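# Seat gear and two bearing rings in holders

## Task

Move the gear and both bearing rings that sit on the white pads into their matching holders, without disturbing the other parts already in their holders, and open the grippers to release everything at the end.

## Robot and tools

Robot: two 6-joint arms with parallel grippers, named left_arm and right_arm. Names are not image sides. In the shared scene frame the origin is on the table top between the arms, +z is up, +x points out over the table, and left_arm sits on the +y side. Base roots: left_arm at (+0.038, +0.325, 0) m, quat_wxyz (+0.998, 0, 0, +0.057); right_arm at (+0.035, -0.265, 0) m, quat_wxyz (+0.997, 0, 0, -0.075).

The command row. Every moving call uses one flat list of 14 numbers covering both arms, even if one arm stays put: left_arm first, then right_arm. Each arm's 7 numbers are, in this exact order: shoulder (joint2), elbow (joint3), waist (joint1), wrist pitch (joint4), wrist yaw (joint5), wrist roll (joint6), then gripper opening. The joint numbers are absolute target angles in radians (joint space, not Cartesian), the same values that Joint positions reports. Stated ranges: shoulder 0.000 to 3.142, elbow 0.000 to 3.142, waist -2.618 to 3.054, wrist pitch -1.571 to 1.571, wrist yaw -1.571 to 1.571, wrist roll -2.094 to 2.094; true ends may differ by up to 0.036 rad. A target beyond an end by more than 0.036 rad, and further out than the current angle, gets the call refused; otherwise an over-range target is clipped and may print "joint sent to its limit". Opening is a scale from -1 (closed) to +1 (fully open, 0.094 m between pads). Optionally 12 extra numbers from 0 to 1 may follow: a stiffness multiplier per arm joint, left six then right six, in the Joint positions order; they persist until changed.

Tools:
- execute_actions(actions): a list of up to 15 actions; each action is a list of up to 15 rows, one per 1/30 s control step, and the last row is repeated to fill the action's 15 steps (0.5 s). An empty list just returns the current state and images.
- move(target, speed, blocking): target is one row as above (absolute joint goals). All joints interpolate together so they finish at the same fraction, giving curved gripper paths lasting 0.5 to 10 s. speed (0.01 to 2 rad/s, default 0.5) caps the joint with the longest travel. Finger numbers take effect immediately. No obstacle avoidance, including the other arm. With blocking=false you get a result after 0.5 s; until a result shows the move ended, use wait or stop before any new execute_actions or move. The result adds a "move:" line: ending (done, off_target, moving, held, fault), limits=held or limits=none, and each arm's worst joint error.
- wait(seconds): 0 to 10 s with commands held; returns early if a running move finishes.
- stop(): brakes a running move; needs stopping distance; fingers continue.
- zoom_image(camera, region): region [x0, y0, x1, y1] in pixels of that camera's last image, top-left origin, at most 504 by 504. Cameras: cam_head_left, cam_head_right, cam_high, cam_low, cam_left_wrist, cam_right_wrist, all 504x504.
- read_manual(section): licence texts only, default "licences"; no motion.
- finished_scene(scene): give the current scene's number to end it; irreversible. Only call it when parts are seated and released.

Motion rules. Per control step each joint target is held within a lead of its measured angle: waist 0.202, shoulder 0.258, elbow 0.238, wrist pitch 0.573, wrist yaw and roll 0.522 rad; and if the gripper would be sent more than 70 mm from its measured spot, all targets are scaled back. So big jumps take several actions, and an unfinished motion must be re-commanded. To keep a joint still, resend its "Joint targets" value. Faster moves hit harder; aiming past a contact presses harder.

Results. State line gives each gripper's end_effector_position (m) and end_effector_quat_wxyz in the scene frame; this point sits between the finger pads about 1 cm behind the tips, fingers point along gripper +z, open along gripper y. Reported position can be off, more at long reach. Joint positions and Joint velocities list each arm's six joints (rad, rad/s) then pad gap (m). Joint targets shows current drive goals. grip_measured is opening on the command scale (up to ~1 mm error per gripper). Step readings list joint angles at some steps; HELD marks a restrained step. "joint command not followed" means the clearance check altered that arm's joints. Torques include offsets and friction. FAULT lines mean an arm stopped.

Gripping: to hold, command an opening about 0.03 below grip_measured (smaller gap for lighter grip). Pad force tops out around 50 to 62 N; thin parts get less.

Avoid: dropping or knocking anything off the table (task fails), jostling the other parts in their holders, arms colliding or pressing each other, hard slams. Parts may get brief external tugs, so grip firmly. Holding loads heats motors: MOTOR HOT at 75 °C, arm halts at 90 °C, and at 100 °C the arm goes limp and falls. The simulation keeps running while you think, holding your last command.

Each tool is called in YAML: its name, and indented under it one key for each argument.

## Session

execute_actions:
  actions: []

Scene clock: 0.00 s.
left_arm: end_effector_position=(+0.2744, +0.2826, +0.2009) grip_measured=+1.000 end_effector_quat_wxyz=(+0.456, +0.009, +0.888, -0.052) | right_arm: end_effector_position=(+0.2687, -0.1413, +0.2286) grip_measured=+1.000 end_effector_quat_wxyz=(+0.097, +0.643, +0.751, +0.112)
Joint names: [shoulder, elbow, waist, wrist pitch, wrist yaw, wrist roll]
Joint positions: left_arm=[ 0.582  0.67  -0.392 -0.71  -0.126 -0.193  0.094] | right_arm=[ 1.347  1.474  0.71  -1.423  0.117  1.96   0.094]
Joint velocities: left_arm=[-0.007 -0.017 -0.002  0.007 -0.007  0.007  0.   ] | right_arm=[ 0.002 -0.027 -0.002 -0.022 -0.007  0.007  0.   ]
Joint torques (N m, as the arm reports them, + toward a larger angle): no reading
Joint targets: left_arm=[0.577 0.681 -0.392 -0.705 -0.129 -0.191] | right_arm=[1.338 1.485 0.710 -1.425 0.125 1.959]
Joint stiffness scale: left_arm=[1. 1. 1. 1. 1. 1.] | right_arm=[1. 1. 1. 1. 1. 1.]

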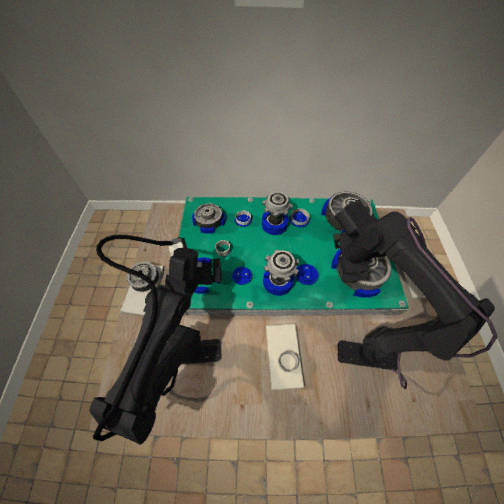

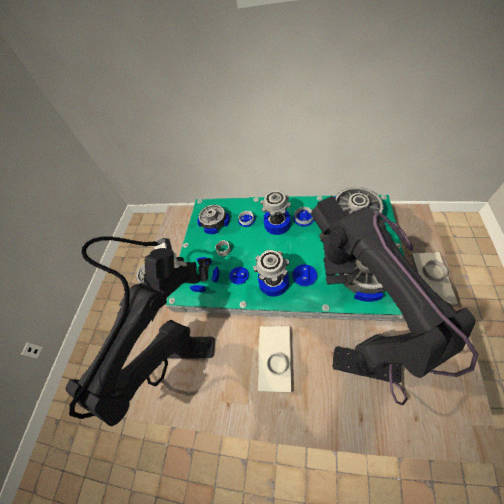

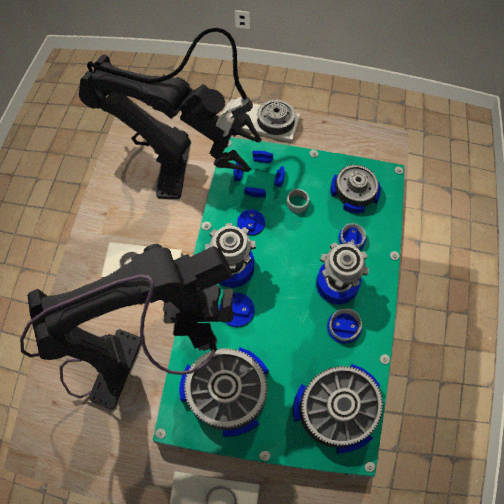

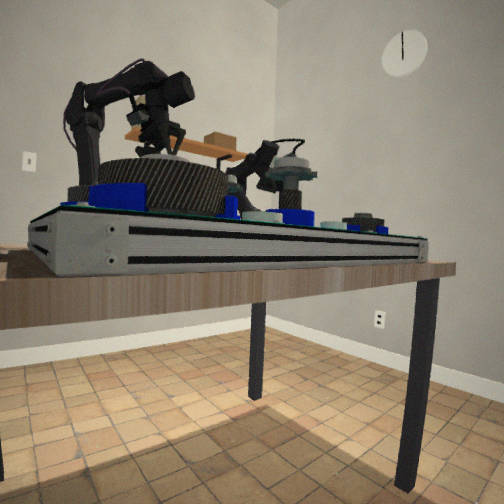

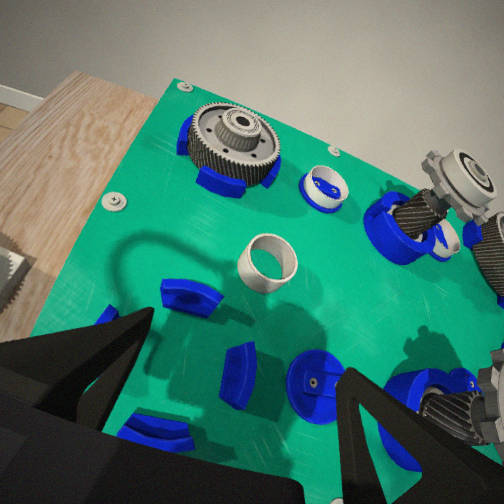

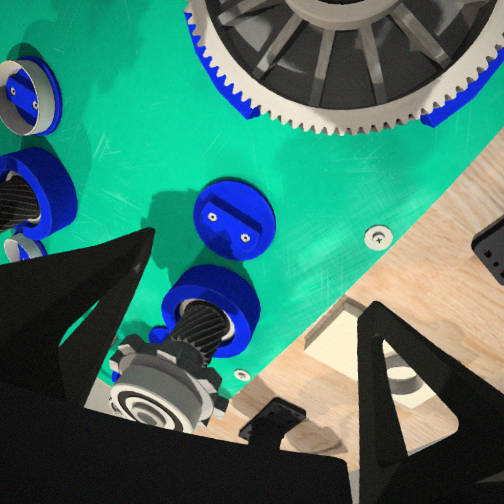

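zoom_image:
  camera: "cam_head_right"
  region: [220, 230, 480, 410]

zoom_image:
  camera: "cam_head_left"
  region: [100, 230, 330, 410]

zoom_image:
  camera: "cam_high"
  region: [200, 80, 340, 220]

Region (220, 230, 480, 410) of cam_head_right's 504x504 image, scaled by 1.938, with more detail than that image has; it fills the top 349 rows of this view, and the rest is white.

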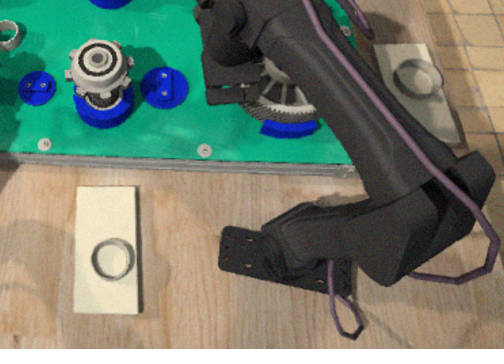

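Region (100, 230, 330, 410) of cam_head_left's 504x504 image, scaled by 2.191, with more detail than that image has; it fills the top 394 rows of this view, and the rest is white.

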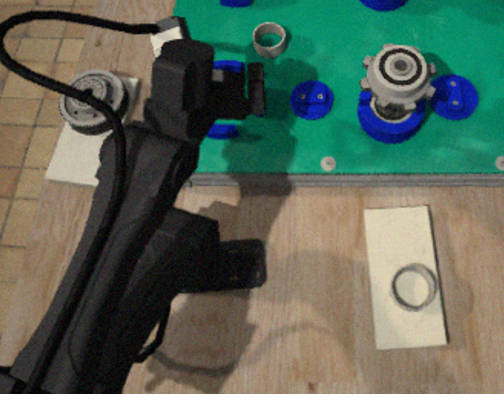

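Region (200, 80, 340, 220) of cam_high's 504x504 image, scaled by 3.600, with more detail than that image has.

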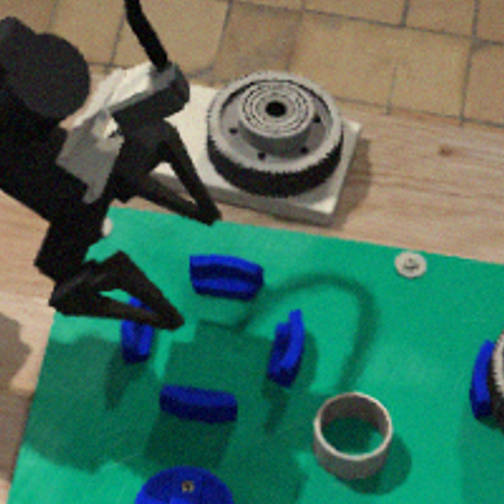

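move:
  target: [1.75,1.548,0.42,-1.344,0,0,1,1.80,1.77,-0.585,-1.515,0,0.85,1]
  speed: 0.7

Scene clock: 5.07 s.
left_arm: end_effector_position=(+0.3119, +0.4892, +0.1288) grip_measured=+1.000 end_effector_quat_wxyz=(-0.002, -0.267, +0.964, +0.003) | right_arm: end_effector_position=(+0.2784, -0.4864, +0.1720) grip_measured=+1.000 end_effector_quat_wxyz=(+0.003, +0.716, +0.699, -0.003)
Joint names: [shoulder, elbow, waist, wrist pitch, wrist yaw, wrist roll]
Joint positions: left_arm=[ 1.753  1.508  0.417 -1.33  -0.007 -0.009  0.094] | right_arm=[ 1.799  1.737 -0.588 -1.502  0.006  0.856  0.094]
Joint velocities: left_arm=[ 0.002 -0.002  0.002 -0.022  0.037 -0.066  0.   ] | right_arm=[-0.002  0.012 -0.002  0.007  0.007 -0.037  0.   ]
Joint torques (N m, as the arm reports them, + toward a larger angle): left_arm=[-7.03 10.05  0.29  0.15  0.03  0.06] | right_arm=[-7.94  7.17  0.34  0.   -0.08 -0.06]
Joint targets: left_arm=[1.750 1.548 0.420 -1.344 -0.000 0.000] | right_arm=[1.800 1.770 -0.585 -1.515 -0.000 0.850]
Joint stiffness scale: left_arm=[1. 1. 1. 1. 1. 1.] | right_arm=[1. 1. 1. 1. 1. 1.]
move: off_target (left_arm, right_arm); limits=none; left_arm: farthest joint: the elbow, 0.040 radians from its target (0.878 radians at the start); right_arm: farthest joint: the elbow, 0.033 radians from its target (0.296 radians at the start)

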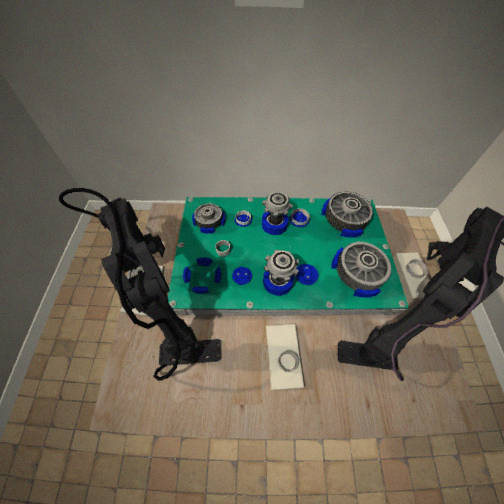

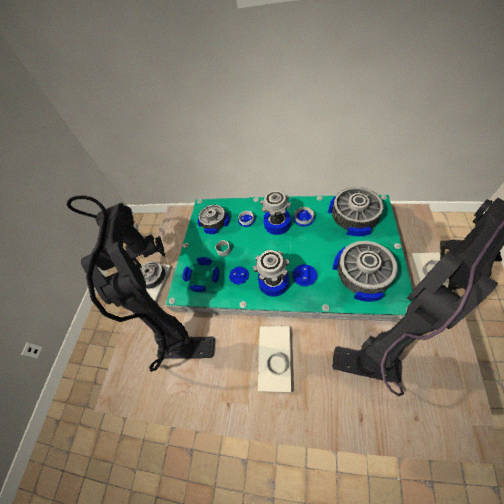

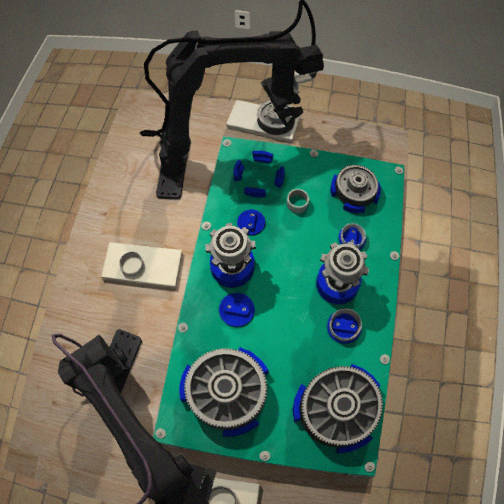

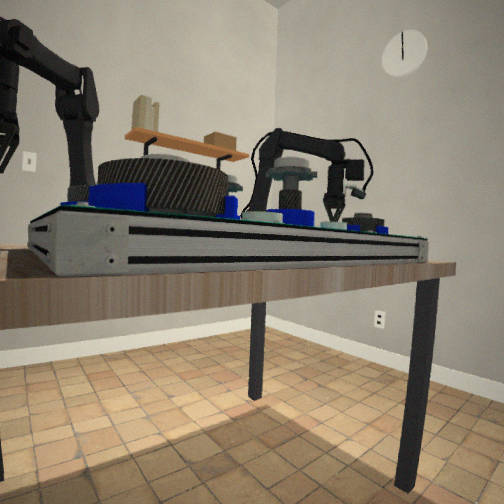

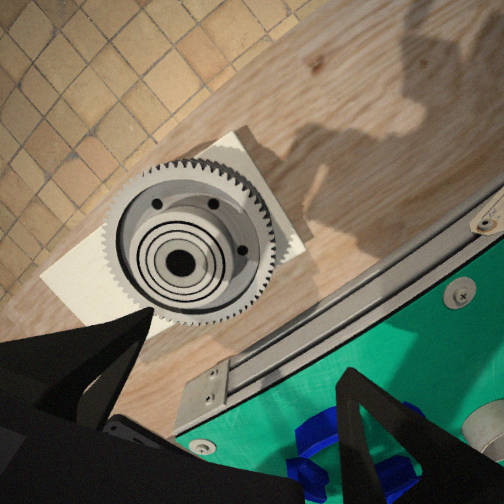

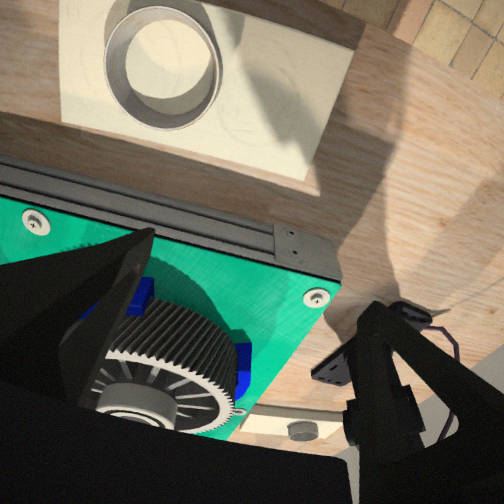

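move:
  target: [1.768,1.403,0.57,-1.2,0,0,1,2.14,1.925,-0.53,-1.307,0,0.88,1]
  speed: 0.4

Scene clock: 7.63 s.
left_arm: end_effector_position=(+0.2876, +0.5292, +0.1020) grip_measured=+1.000 end_effector_quat_wxyz=(+0.000, -0.337, +0.942, +0.003) | right_arm: end_effector_position=(+0.3548, -0.5274, +0.0870) grip_measured=+1.000 end_effector_quat_wxyz=(-0.004, +0.704, +0.710, -0.003)
Joint names: [shoulder, elbow, waist, wrist pitch, wrist yaw, wrist roll]
Joint positions: left_arm=[ 1.765  1.416  0.564 -1.22  -0.006 -0.009  0.094] | right_arm=[ 2.149  1.891 -0.537 -1.322  0.006  0.874  0.094]
Joint velocities: left_arm=[-0.007 -0.012 -0.012 -0.007  0.007 -0.007  0.   ] | right_arm=[-0.007 -0.022  0.002 -0.022 -0.007 -0.007  0.   ]
Joint torques (N m, as the arm reports them, + toward a larger angle): left_arm=[-6.69  5.31  0.54  0.58  0.03  0.07] | right_arm=[-11.86   7.31   0.64   0.25  -0.07   0.06]
Joint targets: left_arm=[1.768 1.403 0.570 -1.200 0.000 -0.000] | right_arm=[2.140 1.925 -0.530 -1.307 0.000 0.880]
Joint stiffness scale: left_arm=[1. 1. 1. 1. 1. 1.] | right_arm=[1. 1. 1. 1. 1. 1.]
move: off_target (right_arm); limits=none; left_arm: farthest joint: the wrist pitch, 0.020 radians from its target (0.130 radians at the start); right_arm: farthest joint: the elbow, 0.034 radians from its target (0.188 radians at the start)

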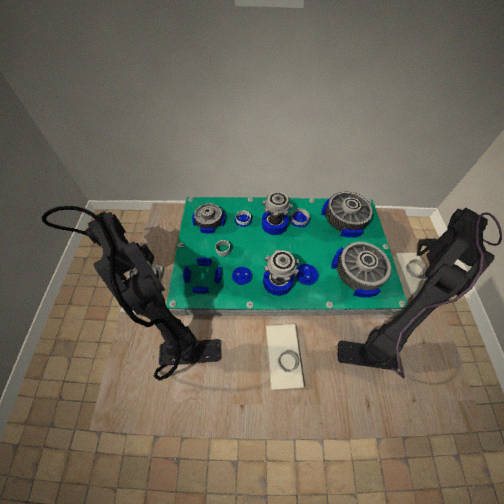

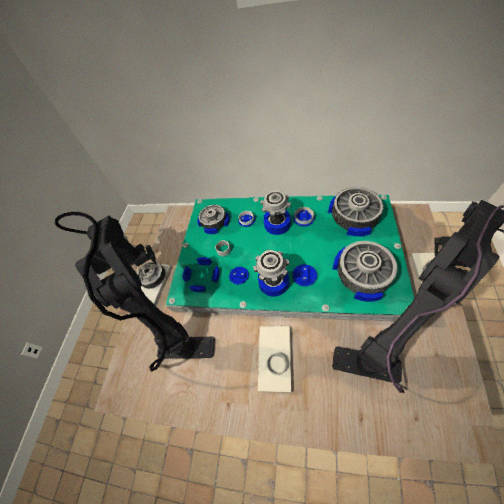

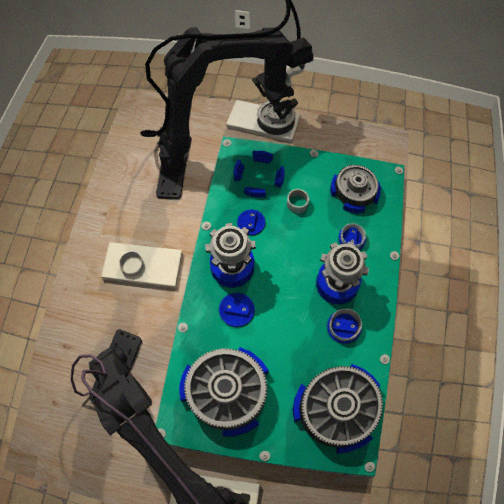

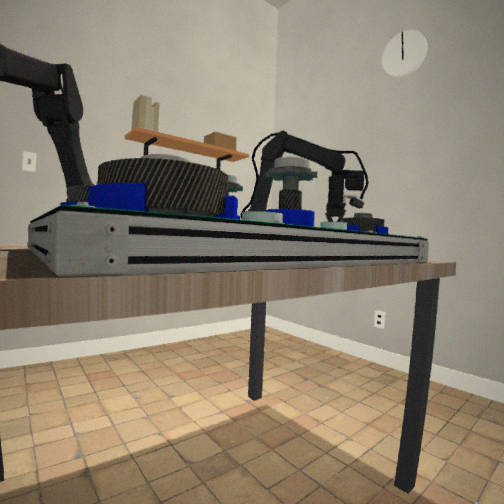

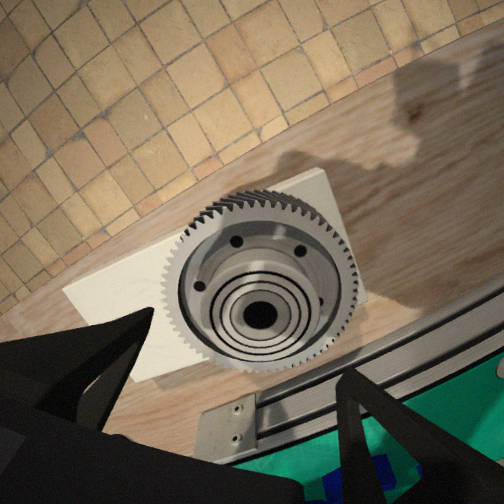

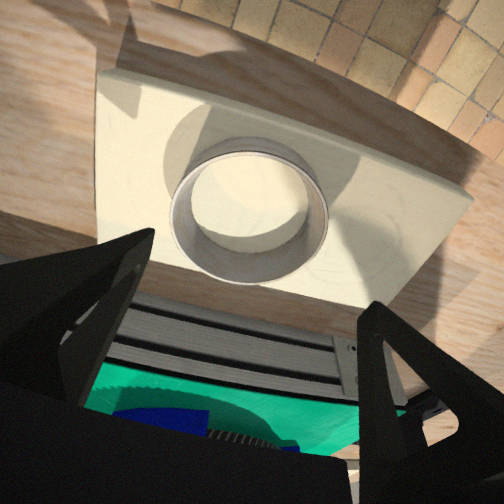

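move:
  target: [1.808,1.302,0.544,-1.062,0,0,0.8,2.182,1.766,-0.526,-1.136,0,0.88,1]
  speed: 0.2

Scene clock: 10.23 s.
left_arm: end_effector_position=(+0.2949, +0.5302, +0.0687) grip_measured=+0.801 end_effector_quat_wxyz=(+0.006, -0.331, +0.943, +0.005) | right_arm: end_effector_position=(+0.3609, -0.5324, +0.0430) grip_measured=+1.000 end_effector_quat_wxyz=(+0.004, +0.704, +0.710, -0.002)
Joint names: [shoulder, elbow, waist, wrist pitch, wrist yaw, wrist roll]
Joint positions: left_arm=[ 1.799  1.324  0.552 -1.081 -0.006 -0.009  0.085] | right_arm=[ 2.183  1.771 -0.537 -1.151  0.006  0.874  0.094]
Joint velocities: left_arm=[ 0.002  0.002  0.012 -0.007 -0.095  0.037 -0.001] | right_arm=[-0.017  0.032  0.007 -0.022  0.007 -0.051  0.   ]
Joint torques (N m, as the arm reports them, + toward a larger angle): left_arm=[-6.34  4.41 -0.62  0.6   0.01  0.06] | right_arm=[-11.35   4.78   0.97   0.26  -0.08   0.06]
Joint targets: left_arm=[1.808 1.302 0.544 -1.062 -0.000 0.000] | right_arm=[2.182 1.766 -0.526 -1.136 0.000 0.880]
Joint stiffness scale: left_arm=[1. 1. 1. 1. 1. 1.] | right_arm=[1. 1. 1. 1. 1. 1.]
move: off_target (left_arm); limits=none; left_arm: farthest joint: the elbow, 0.022 radians from its target (0.114 radians at the start); right_arm: farthest joint: the wrist pitch, 0.015 radians from its target (0.186 radians at the start)

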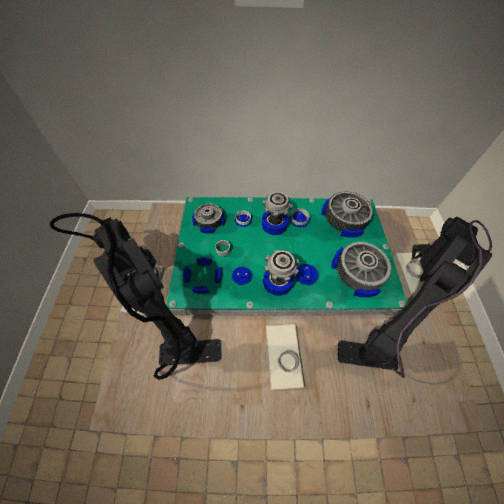

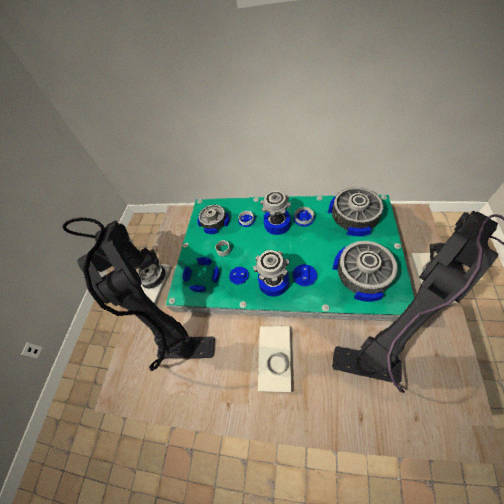

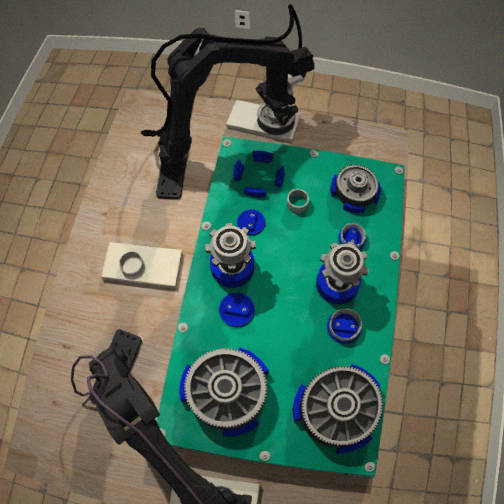

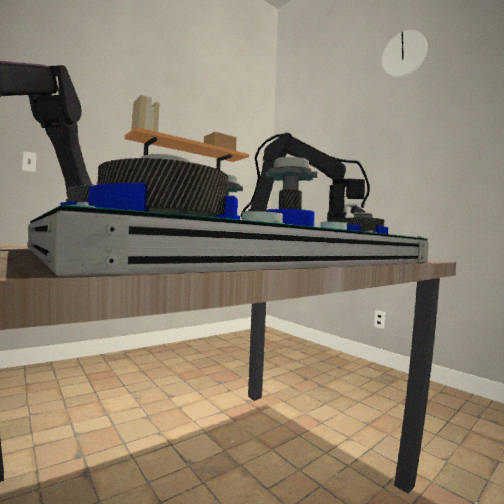

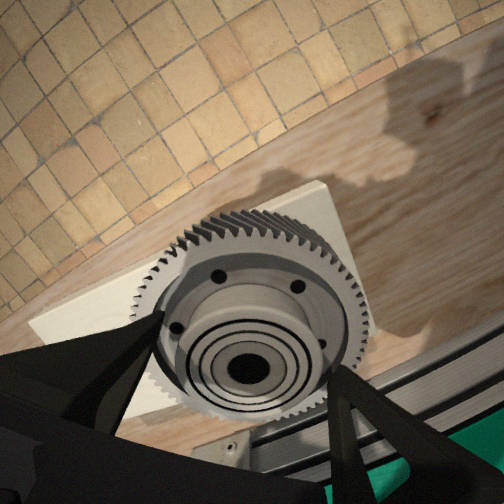

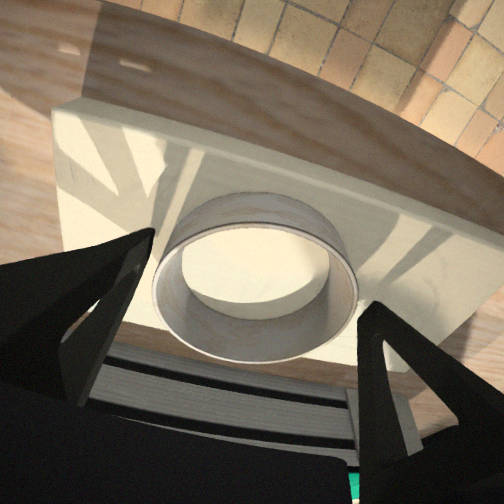

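execute_actions:
  actions:
    - [[1.808,1.302,0.544,-1.062,0,0,0.5,2.182,1.766,-0.53,-1.136,0,0.88,1],[1.808,1.302,0.544,-1.062,0,0,0.5,2.182,1.76,-0.53,-1.13,0,0.88,0.9],[1.808,1.302,0.544,-1.062,0,0,0.5,2.182,1.755,-0.53,-1.126,0,0.88,0.8],[1.808,1.302,0.544,-1.062,0,0,0.5,2.182,1.755,-0.53,-1.126,0,0.88,0.75],[1.808,1.298,0.544,-1.062,0,0,0.5,2.182,1.755,-0.53,-1.126,0,0.88,0.75],[1.81,1.294,0.544,-1.06,0,0,0.5,2.182,1.755,-0.53,-1.126,0,0.88,0.75],[1.81,1.29,0.544,-1.056,0,0,0.5,2.182,1.755,-0.53,-1.126,0,0.88,0.75]]
    - [[1.81,1.29,0.544,-1.056,0,0,0.19,2.182,1.755,-0.53,-1.126,0,0.88,0.53]]

Scene clock: 11.83 s.
left_arm: end_effector_position=(+0.2904, +0.5281, +0.0633) grip_measured=+0.230 end_effector_quat_wxyz=(-0.002, -0.331, +0.944, +0.006) | right_arm: end_effector_position=(+0.3614, -0.5322, +0.0407) grip_measured=+0.570 end_effector_quat_wxyz=(+0.005, +0.704, +0.710, -0.001)
Joint names: [shoulder, elbow, waist, wrist pitch, wrist yaw, wrist roll]
Joint positions: left_arm=[ 1.8    1.303  0.552 -1.074 -0.012 -0.008  0.058] | right_arm=[ 2.183  1.761 -0.537 -1.139  0.003  0.875  0.074]
Joint velocities: left_arm=[-0.002  0.012 -0.012 -0.007 -0.037  0.037  0.001] | right_arm=[-0.007  0.017 -0.022  0.007 -0.066 -0.007  0.   ]
Joint torques (N m, as the arm reports them, + toward a larger angle): left_arm=[-6.26  5.23 -0.7   0.58  0.08  0.06] | right_arm=[-11.4    4.61   0.67   0.24  -0.06   0.04]
Joint targets: left_arm=[1.810 1.290 0.544 -1.056 -0.000 0.000] | right_arm=[2.182 1.755 -0.530 -1.126 0.000 0.880]
Joint stiffness scale: left_arm=[1. 1. 1. 1. 1. 1.] | right_arm=[1. 1. 1. 1. 1. 1.]
Step readings (joint positions; steps 1 to 15: 1st action; 16 to 30: 2nd action):
0: left_arm=[1.799 1.324 0.552 -1.081 -0.006 -0.009] | right_arm=[2.183 1.771 -0.537 -1.151 0.006 0.874]
1: left_arm=[1.799 1.324 0.552 -1.081 -0.006 -0.009] | right_arm=[2.183 1.771 -0.537 -1.151 0.006 0.874]
2: left_arm=[1.799 1.324 0.552 -1.081 -0.006 -0.009] | right_arm=[2.183 1.771 -0.537 -1.151 0.006 0.874]
4: left_arm=[1.799 1.324 0.552 -1.081 -0.006 -0.009] | right_arm=[2.183 1.768 -0.537 -1.146 0.006 0.874]
8: left_arm=[1.799 1.313 0.552 -1.076 -0.006 -0.009] | right_arm=[2.183 1.761 -0.537 -1.141 0.005 0.874]
15: left_arm=[1.799 1.303 0.552 -1.075 -0.006 -0.009] | right_arm=[2.183 1.761 -0.537 -1.141 0.004 0.874]
16: left_arm=[1.799 1.303 0.552 -1.075 -0.006 -0.009] | right_arm=[2.183 1.761 -0.537 -1.139 0.003 0.874]
17: left_arm=[1.799 1.303 0.552 -1.074 -0.011 -0.009] | right_arm=[2.183 1.761 -0.537 -1.139 0.003 0.875]
19: left_arm=[1.800 1.303 0.552 -1.074 -0.012 -0.008] | right_arm=[2.183 1.761 -0.537 -1.139 0.003 0.875]
23: left_arm=[1.800 1.303 0.552 -1.074 -0.012 -0.008] | right_arm=[2.183 1.761 -0.537 -1.139 0.003 0.875]
30: Joint positions above

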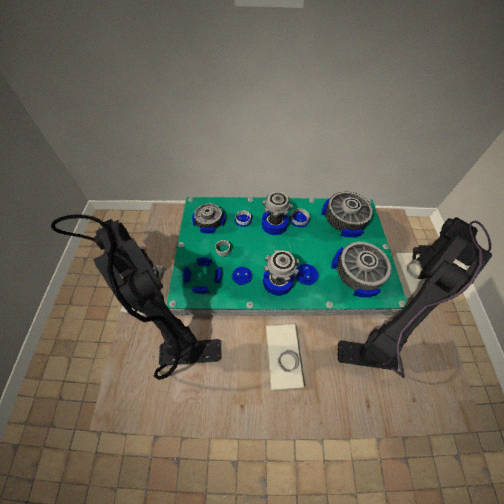

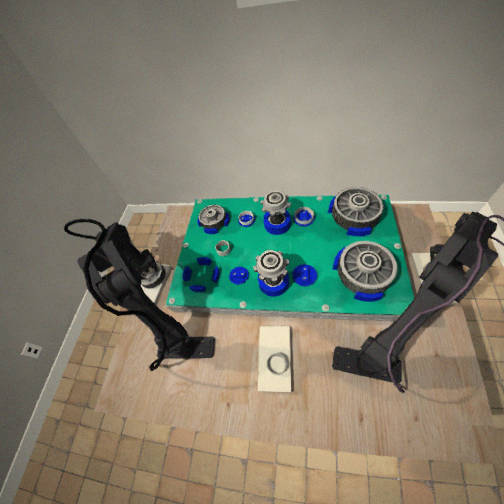

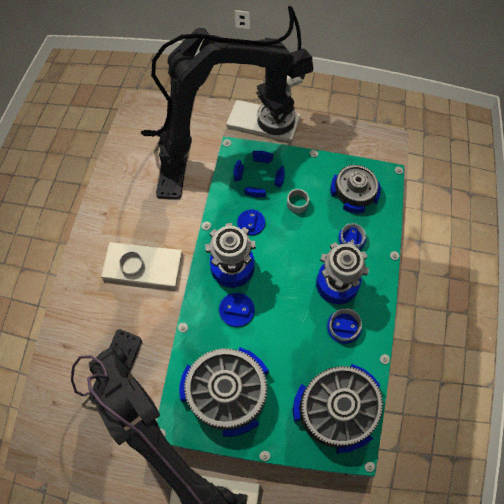

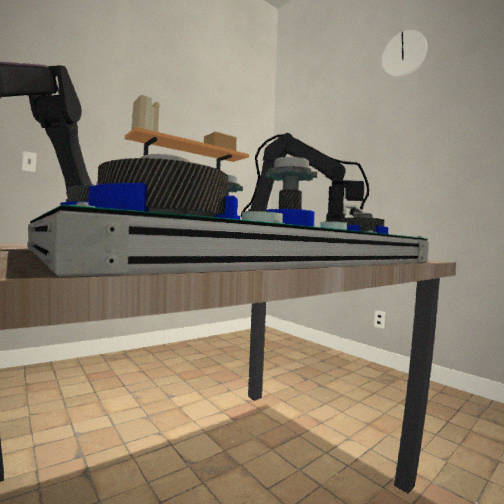

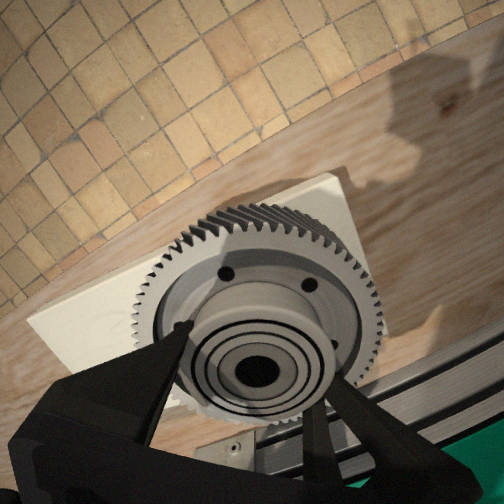

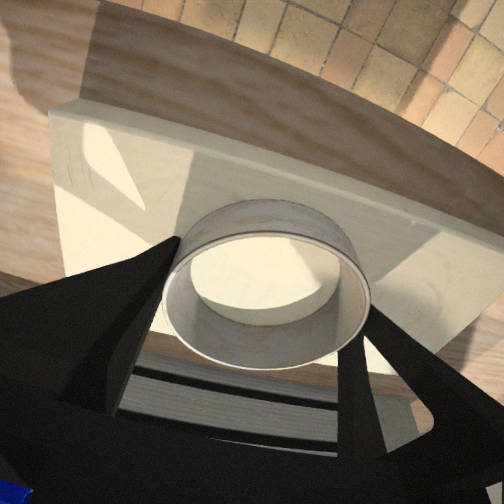

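move:
  target: [1.645,1.657,0.552,-1.435,0,0,0.175,1.79,1.82,-0.537,-1.555,0,0.88,0.525]
  speed: 0.35

Scene clock: 14.40 s.
left_arm: end_effector_position=(+0.2798, +0.5190, +0.1528) grip_measured=+0.231 end_effector_quat_wxyz=(-0.006, -0.331, +0.944, +0.002) | right_arm: end_effector_position=(+0.2913, -0.4747, +0.1806) grip_measured=+0.570 end_effector_quat_wxyz=(+0.003, +0.704, +0.710, -0.001)
Joint names: [shoulder, elbow, waist, wrist pitch, wrist yaw, wrist roll]
Joint positions: left_arm=[ 1.727  1.574  0.552 -1.428 -0.009 -0.008  0.058] | right_arm=[ 1.815  1.792 -0.537 -1.541  0.003  0.875  0.074]
Joint velocities: left_arm=[ 0.012  0.007 -0.002  0.007 -0.007  0.007 -0.001] | right_arm=[-0.002 -0.007 -0.007 -0.037  0.066  0.007 -0.   ]
Joint torques (N m, as the arm reports them, + toward a larger angle): left_arm=[-12.71  14.01   0.11   0.21   0.04   0.07] | right_arm=[-10.27   6.9    0.06  -0.03  -0.05   0.04]
Joint targets: left_arm=[1.645 1.657 0.552 -1.435 0.000 -0.000] | right_arm=[1.790 1.820 -0.537 -1.555 0.000 0.880]
Joint stiffness scale: left_arm=[1. 1. 1. 1. 1. 1.] | right_arm=[1. 1. 1. 1. 1. 1.]
move: off_target (left_arm, right_arm); limits=none; left_arm: farthest joint: the elbow, 0.083 radians from its target (0.354 radians at the start); right_arm: farthest joint: the elbow, 0.028 radians from its target (0.059 radians at the start)

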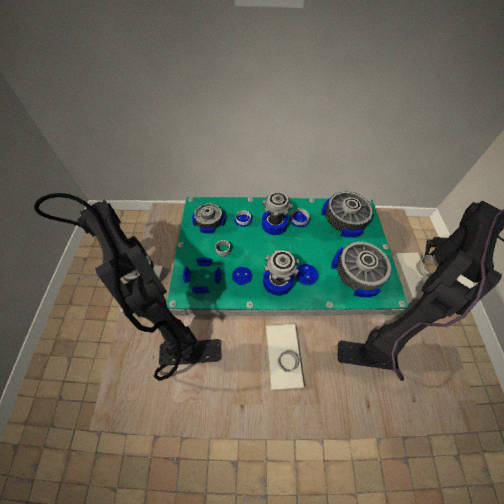

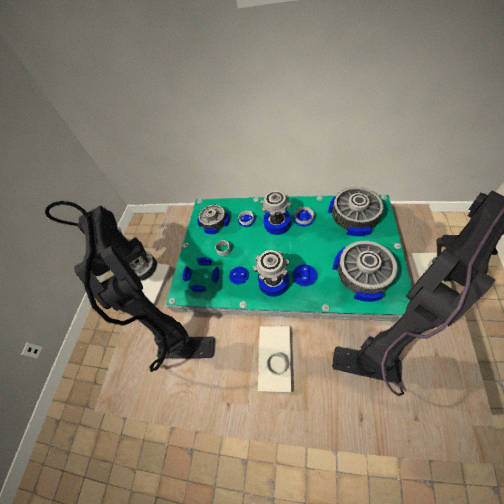

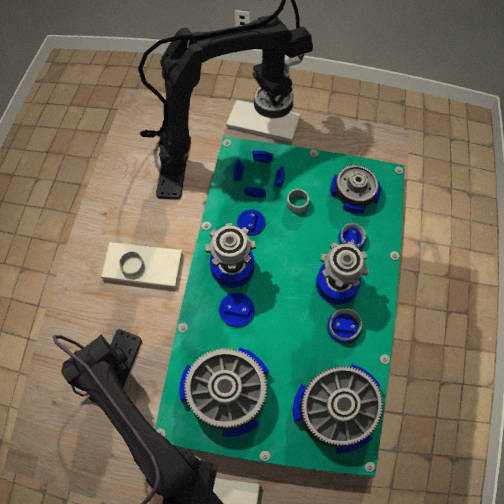

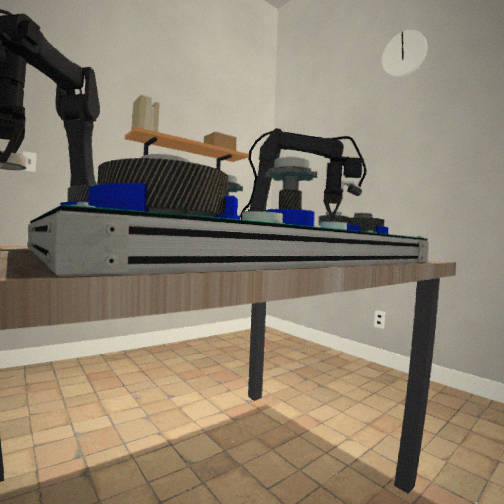

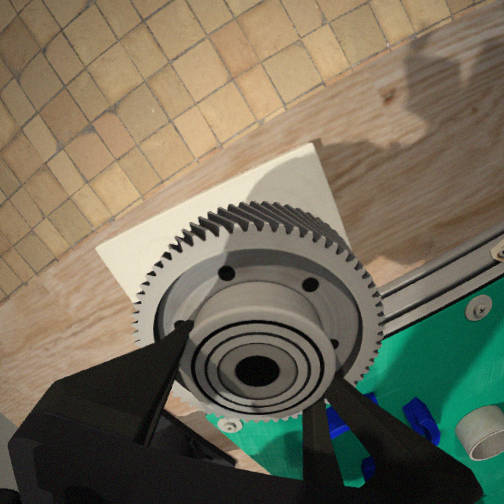

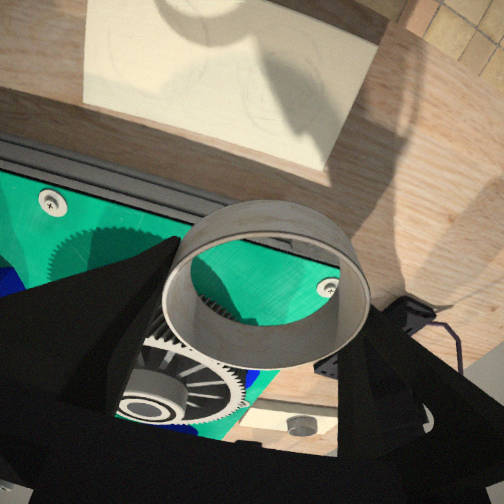

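move:
  target: [1.445,1.385,-0.195,-1.372,0,0,0.175,1.79,1.85,0.72,-1.555,0,2.08,0.525]
  speed: 0.6

Scene clock: 18.80 s.
left_arm: end_effector_position=(+0.2977, +0.3059, +0.1494) grip_measured=+0.231 end_effector_quat_wxyz=(+0.003, +0.035, +0.999, -0.001) | right_arm: end_effector_position=(+0.3163, -0.0805, +0.1868) grip_measured=+0.570 end_effector_quat_wxyz=(+0.001, +0.682, +0.732, +0.016)
Joint names: [shoulder, elbow, waist, wrist pitch, wrist yaw, wrist roll]
Joint positions: left_arm=[ 1.523  1.344 -0.192 -1.387  0.002 -0.008  0.058] | right_arm=[ 1.815  1.816  0.723 -1.541 -0.006  2.073  0.074]
Joint velocities: left_arm=[-0.032  0.007  0.012 -0.037  0.037 -0.081  0.001] | right_arm=[ 0.007 -0.017 -0.002 -0.037 -0.066  0.051  0.   ]
Joint torques (N m, as the arm reports them, + toward a larger angle): left_arm=[-10.85  10.21  -0.15   0.54  -0.04   0.06] | right_arm=[-10.27   7.18  -0.26   0.04   0.03   0.06]
Joint targets: left_arm=[1.445 1.385 -0.195 -1.372 -0.000 -0.000] | right_arm=[1.790 1.850 0.720 -1.555 0.000 2.080]
Joint stiffness scale: left_arm=[1. 1. 1. 1. 1. 1.] | right_arm=[1. 1. 1. 1. 1. 1.]
move: off_target (left_arm, right_arm); limits=none; left_arm: farthest joint: the shoulder, 0.078 radians from its target (0.282 radians at the start); right_arm: farthest joint: the elbow, 0.034 radians from its target (0.058 radians at the start)

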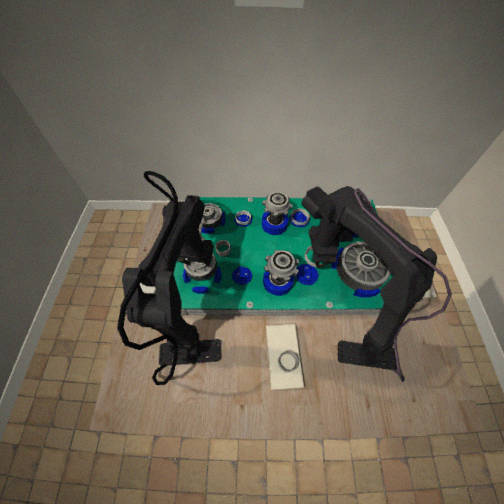

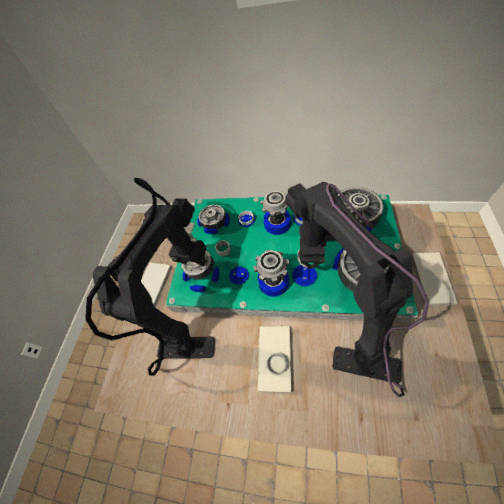

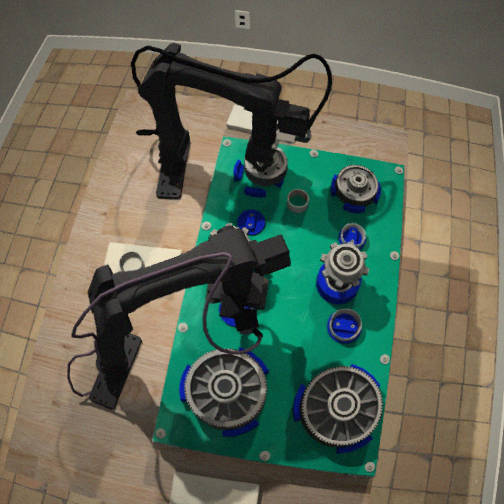

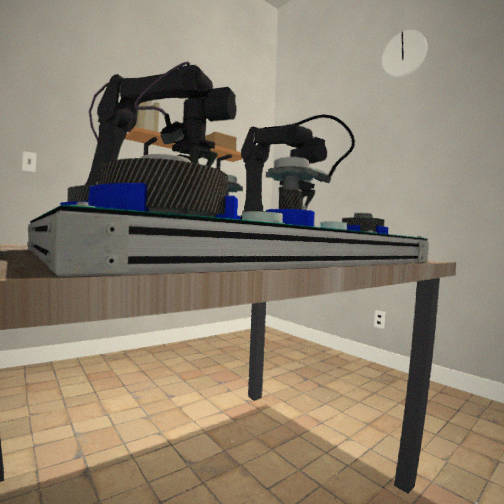

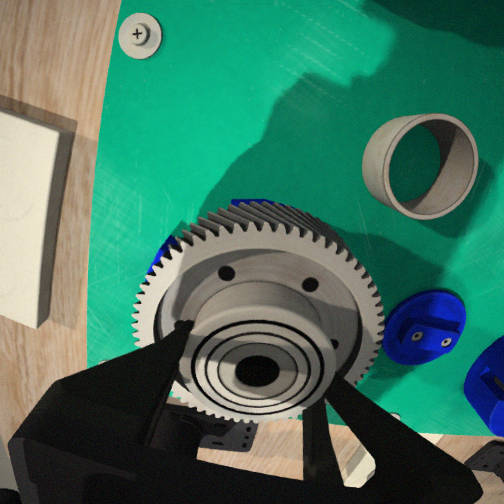

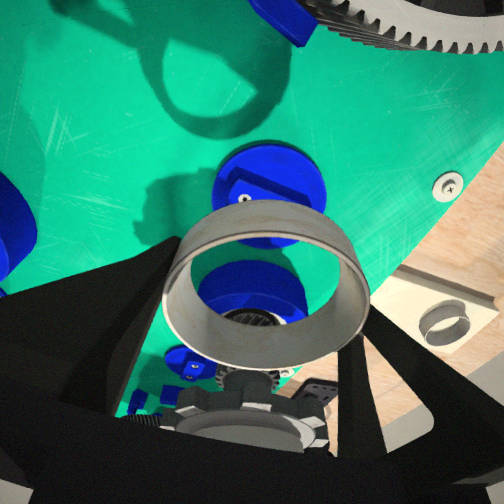

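move:
  target: [1.445,1.338,-0.195,-1.325,0,0,0.175,1.82,1.517,0.789,-1.26,0,2.08,0.525]
  speed: 0.3

zoom_image:
  camera: "cam_right_wrist"
  region: [130, 150, 400, 420]

zoom_image:
  camera: "cam_left_wrist"
  region: [90, 150, 430, 450]

zoom_image:
  camera: "cam_high"
  region: [210, 120, 320, 230]

Scene clock: 21.23 s.
left_arm: end_effector_position=(+0.2961, +0.3072, +0.1374) grip_measured=+0.231 end_effector_quat_wxyz=(-0.001, +0.036, +0.999, +0.003) | right_arm: end_effector_position=(+0.3054, -0.0646, +0.1089) grip_measured=+0.570 end_effector_quat_wxyz=(-0.003, +0.661, +0.751, -0.002)
Joint names: [shoulder, elbow, waist, wrist pitch, wrist yaw, wrist roll]
Joint positions: left_arm=[ 1.523  1.297 -0.194 -1.348 -0.007 -0.008  0.058] | right_arm=[ 1.824  1.517  0.781 -1.268 -0.006  2.074  0.074]
Joint velocities: left_arm=[ 0.012 -0.007  0.012  0.022  0.022 -0.022 -0.001] | right_arm=[-0.022 -0.002 -0.017 -0.007  0.037 -0.007 -0.001]
Joint torques (N m, as the arm reports them, + toward a larger angle): left_arm=[-10.88  10.25  -0.02   0.61   0.02   0.05] | right_arm=[-8.63  5.07  0.74  0.19  0.01  0.05]
Joint targets: left_arm=[1.445 1.338 -0.195 -1.325 -0.000 -0.000] | right_arm=[1.820 1.517 0.789 -1.260 -0.000 2.080]
Joint stiffness scale: left_arm=[1. 1. 1. 1. 1. 1.] | right_arm=[1. 1. 1. 1. 1. 1.]
move: off_target (left_arm); limits=none; left_arm: farthest joint: the shoulder, 0.078 radians from its target (0.078 radians at the start); right_arm: farthest joint: the waist, 0.008 radians from its target (0.066 radians at the start)

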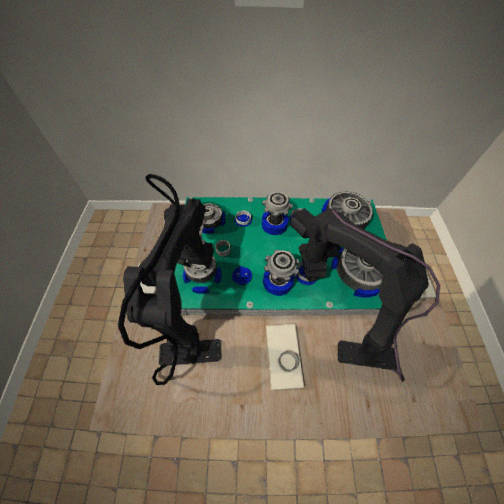

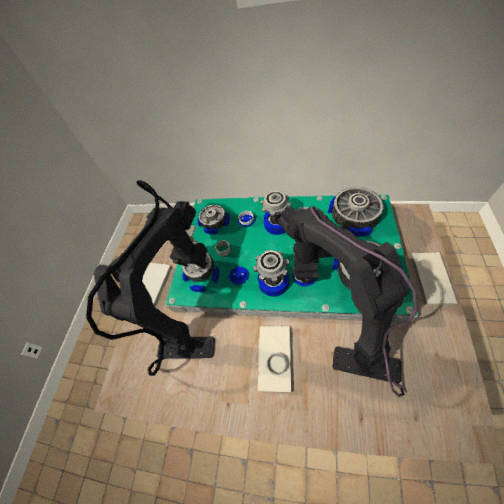

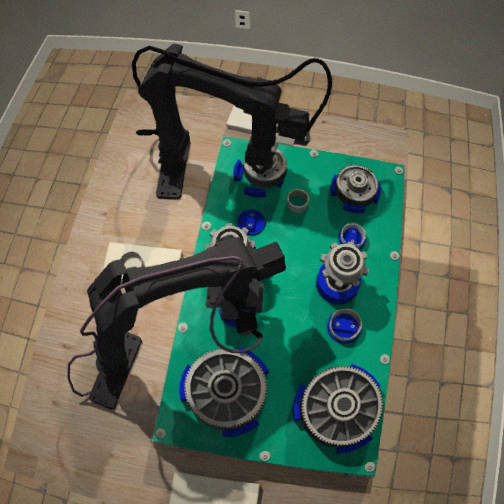

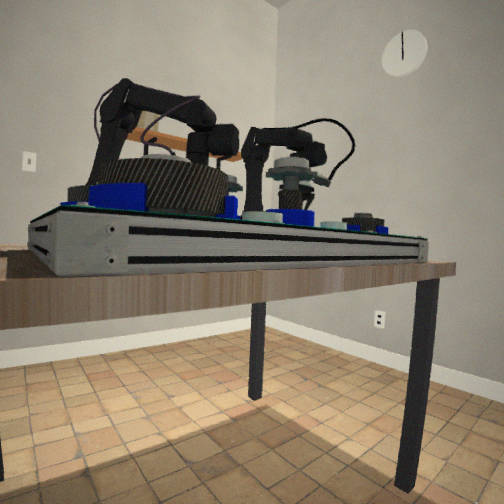

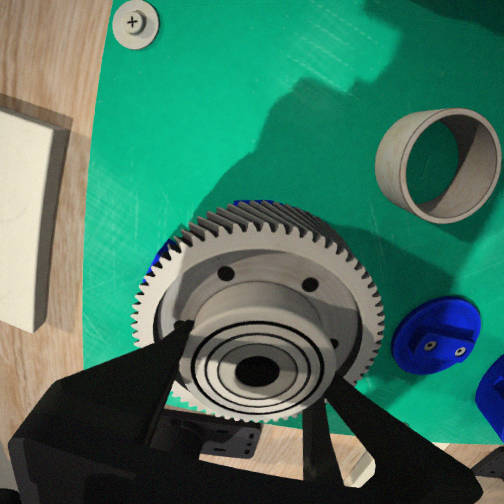

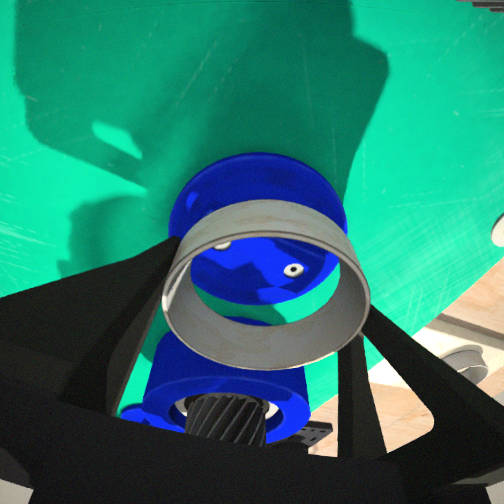

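Region (130, 150, 400, 420) of cam_right_wrist's 504x504 image, scaled by 1.867, with more detail than that image has.

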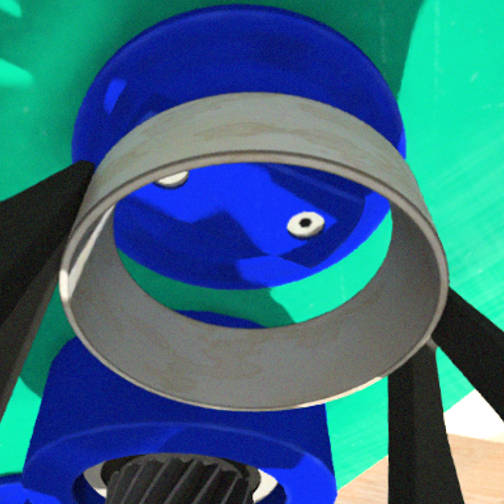

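Region (90, 150, 430, 450) of cam_left_wrist's 504x504 image, scaled by 1.482, with more detail than that image has; it fills the top 445 rows of this view, and the rest is white.

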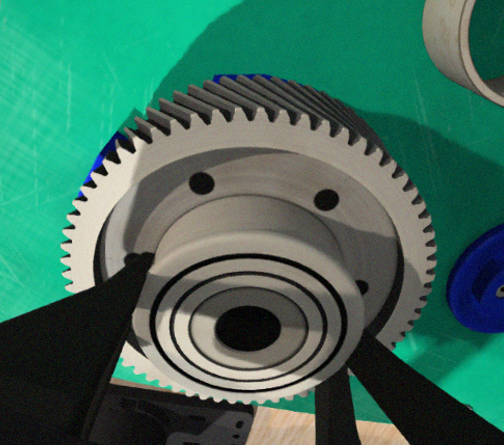

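Region (210, 120, 320, 230) of cam_high's 504x504 image, scaled by 4.582, with more detail than that image has.

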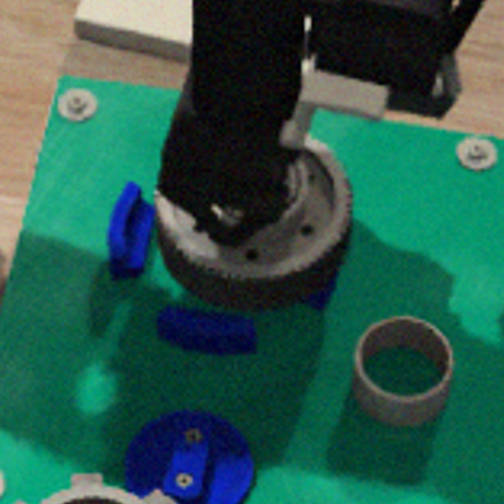

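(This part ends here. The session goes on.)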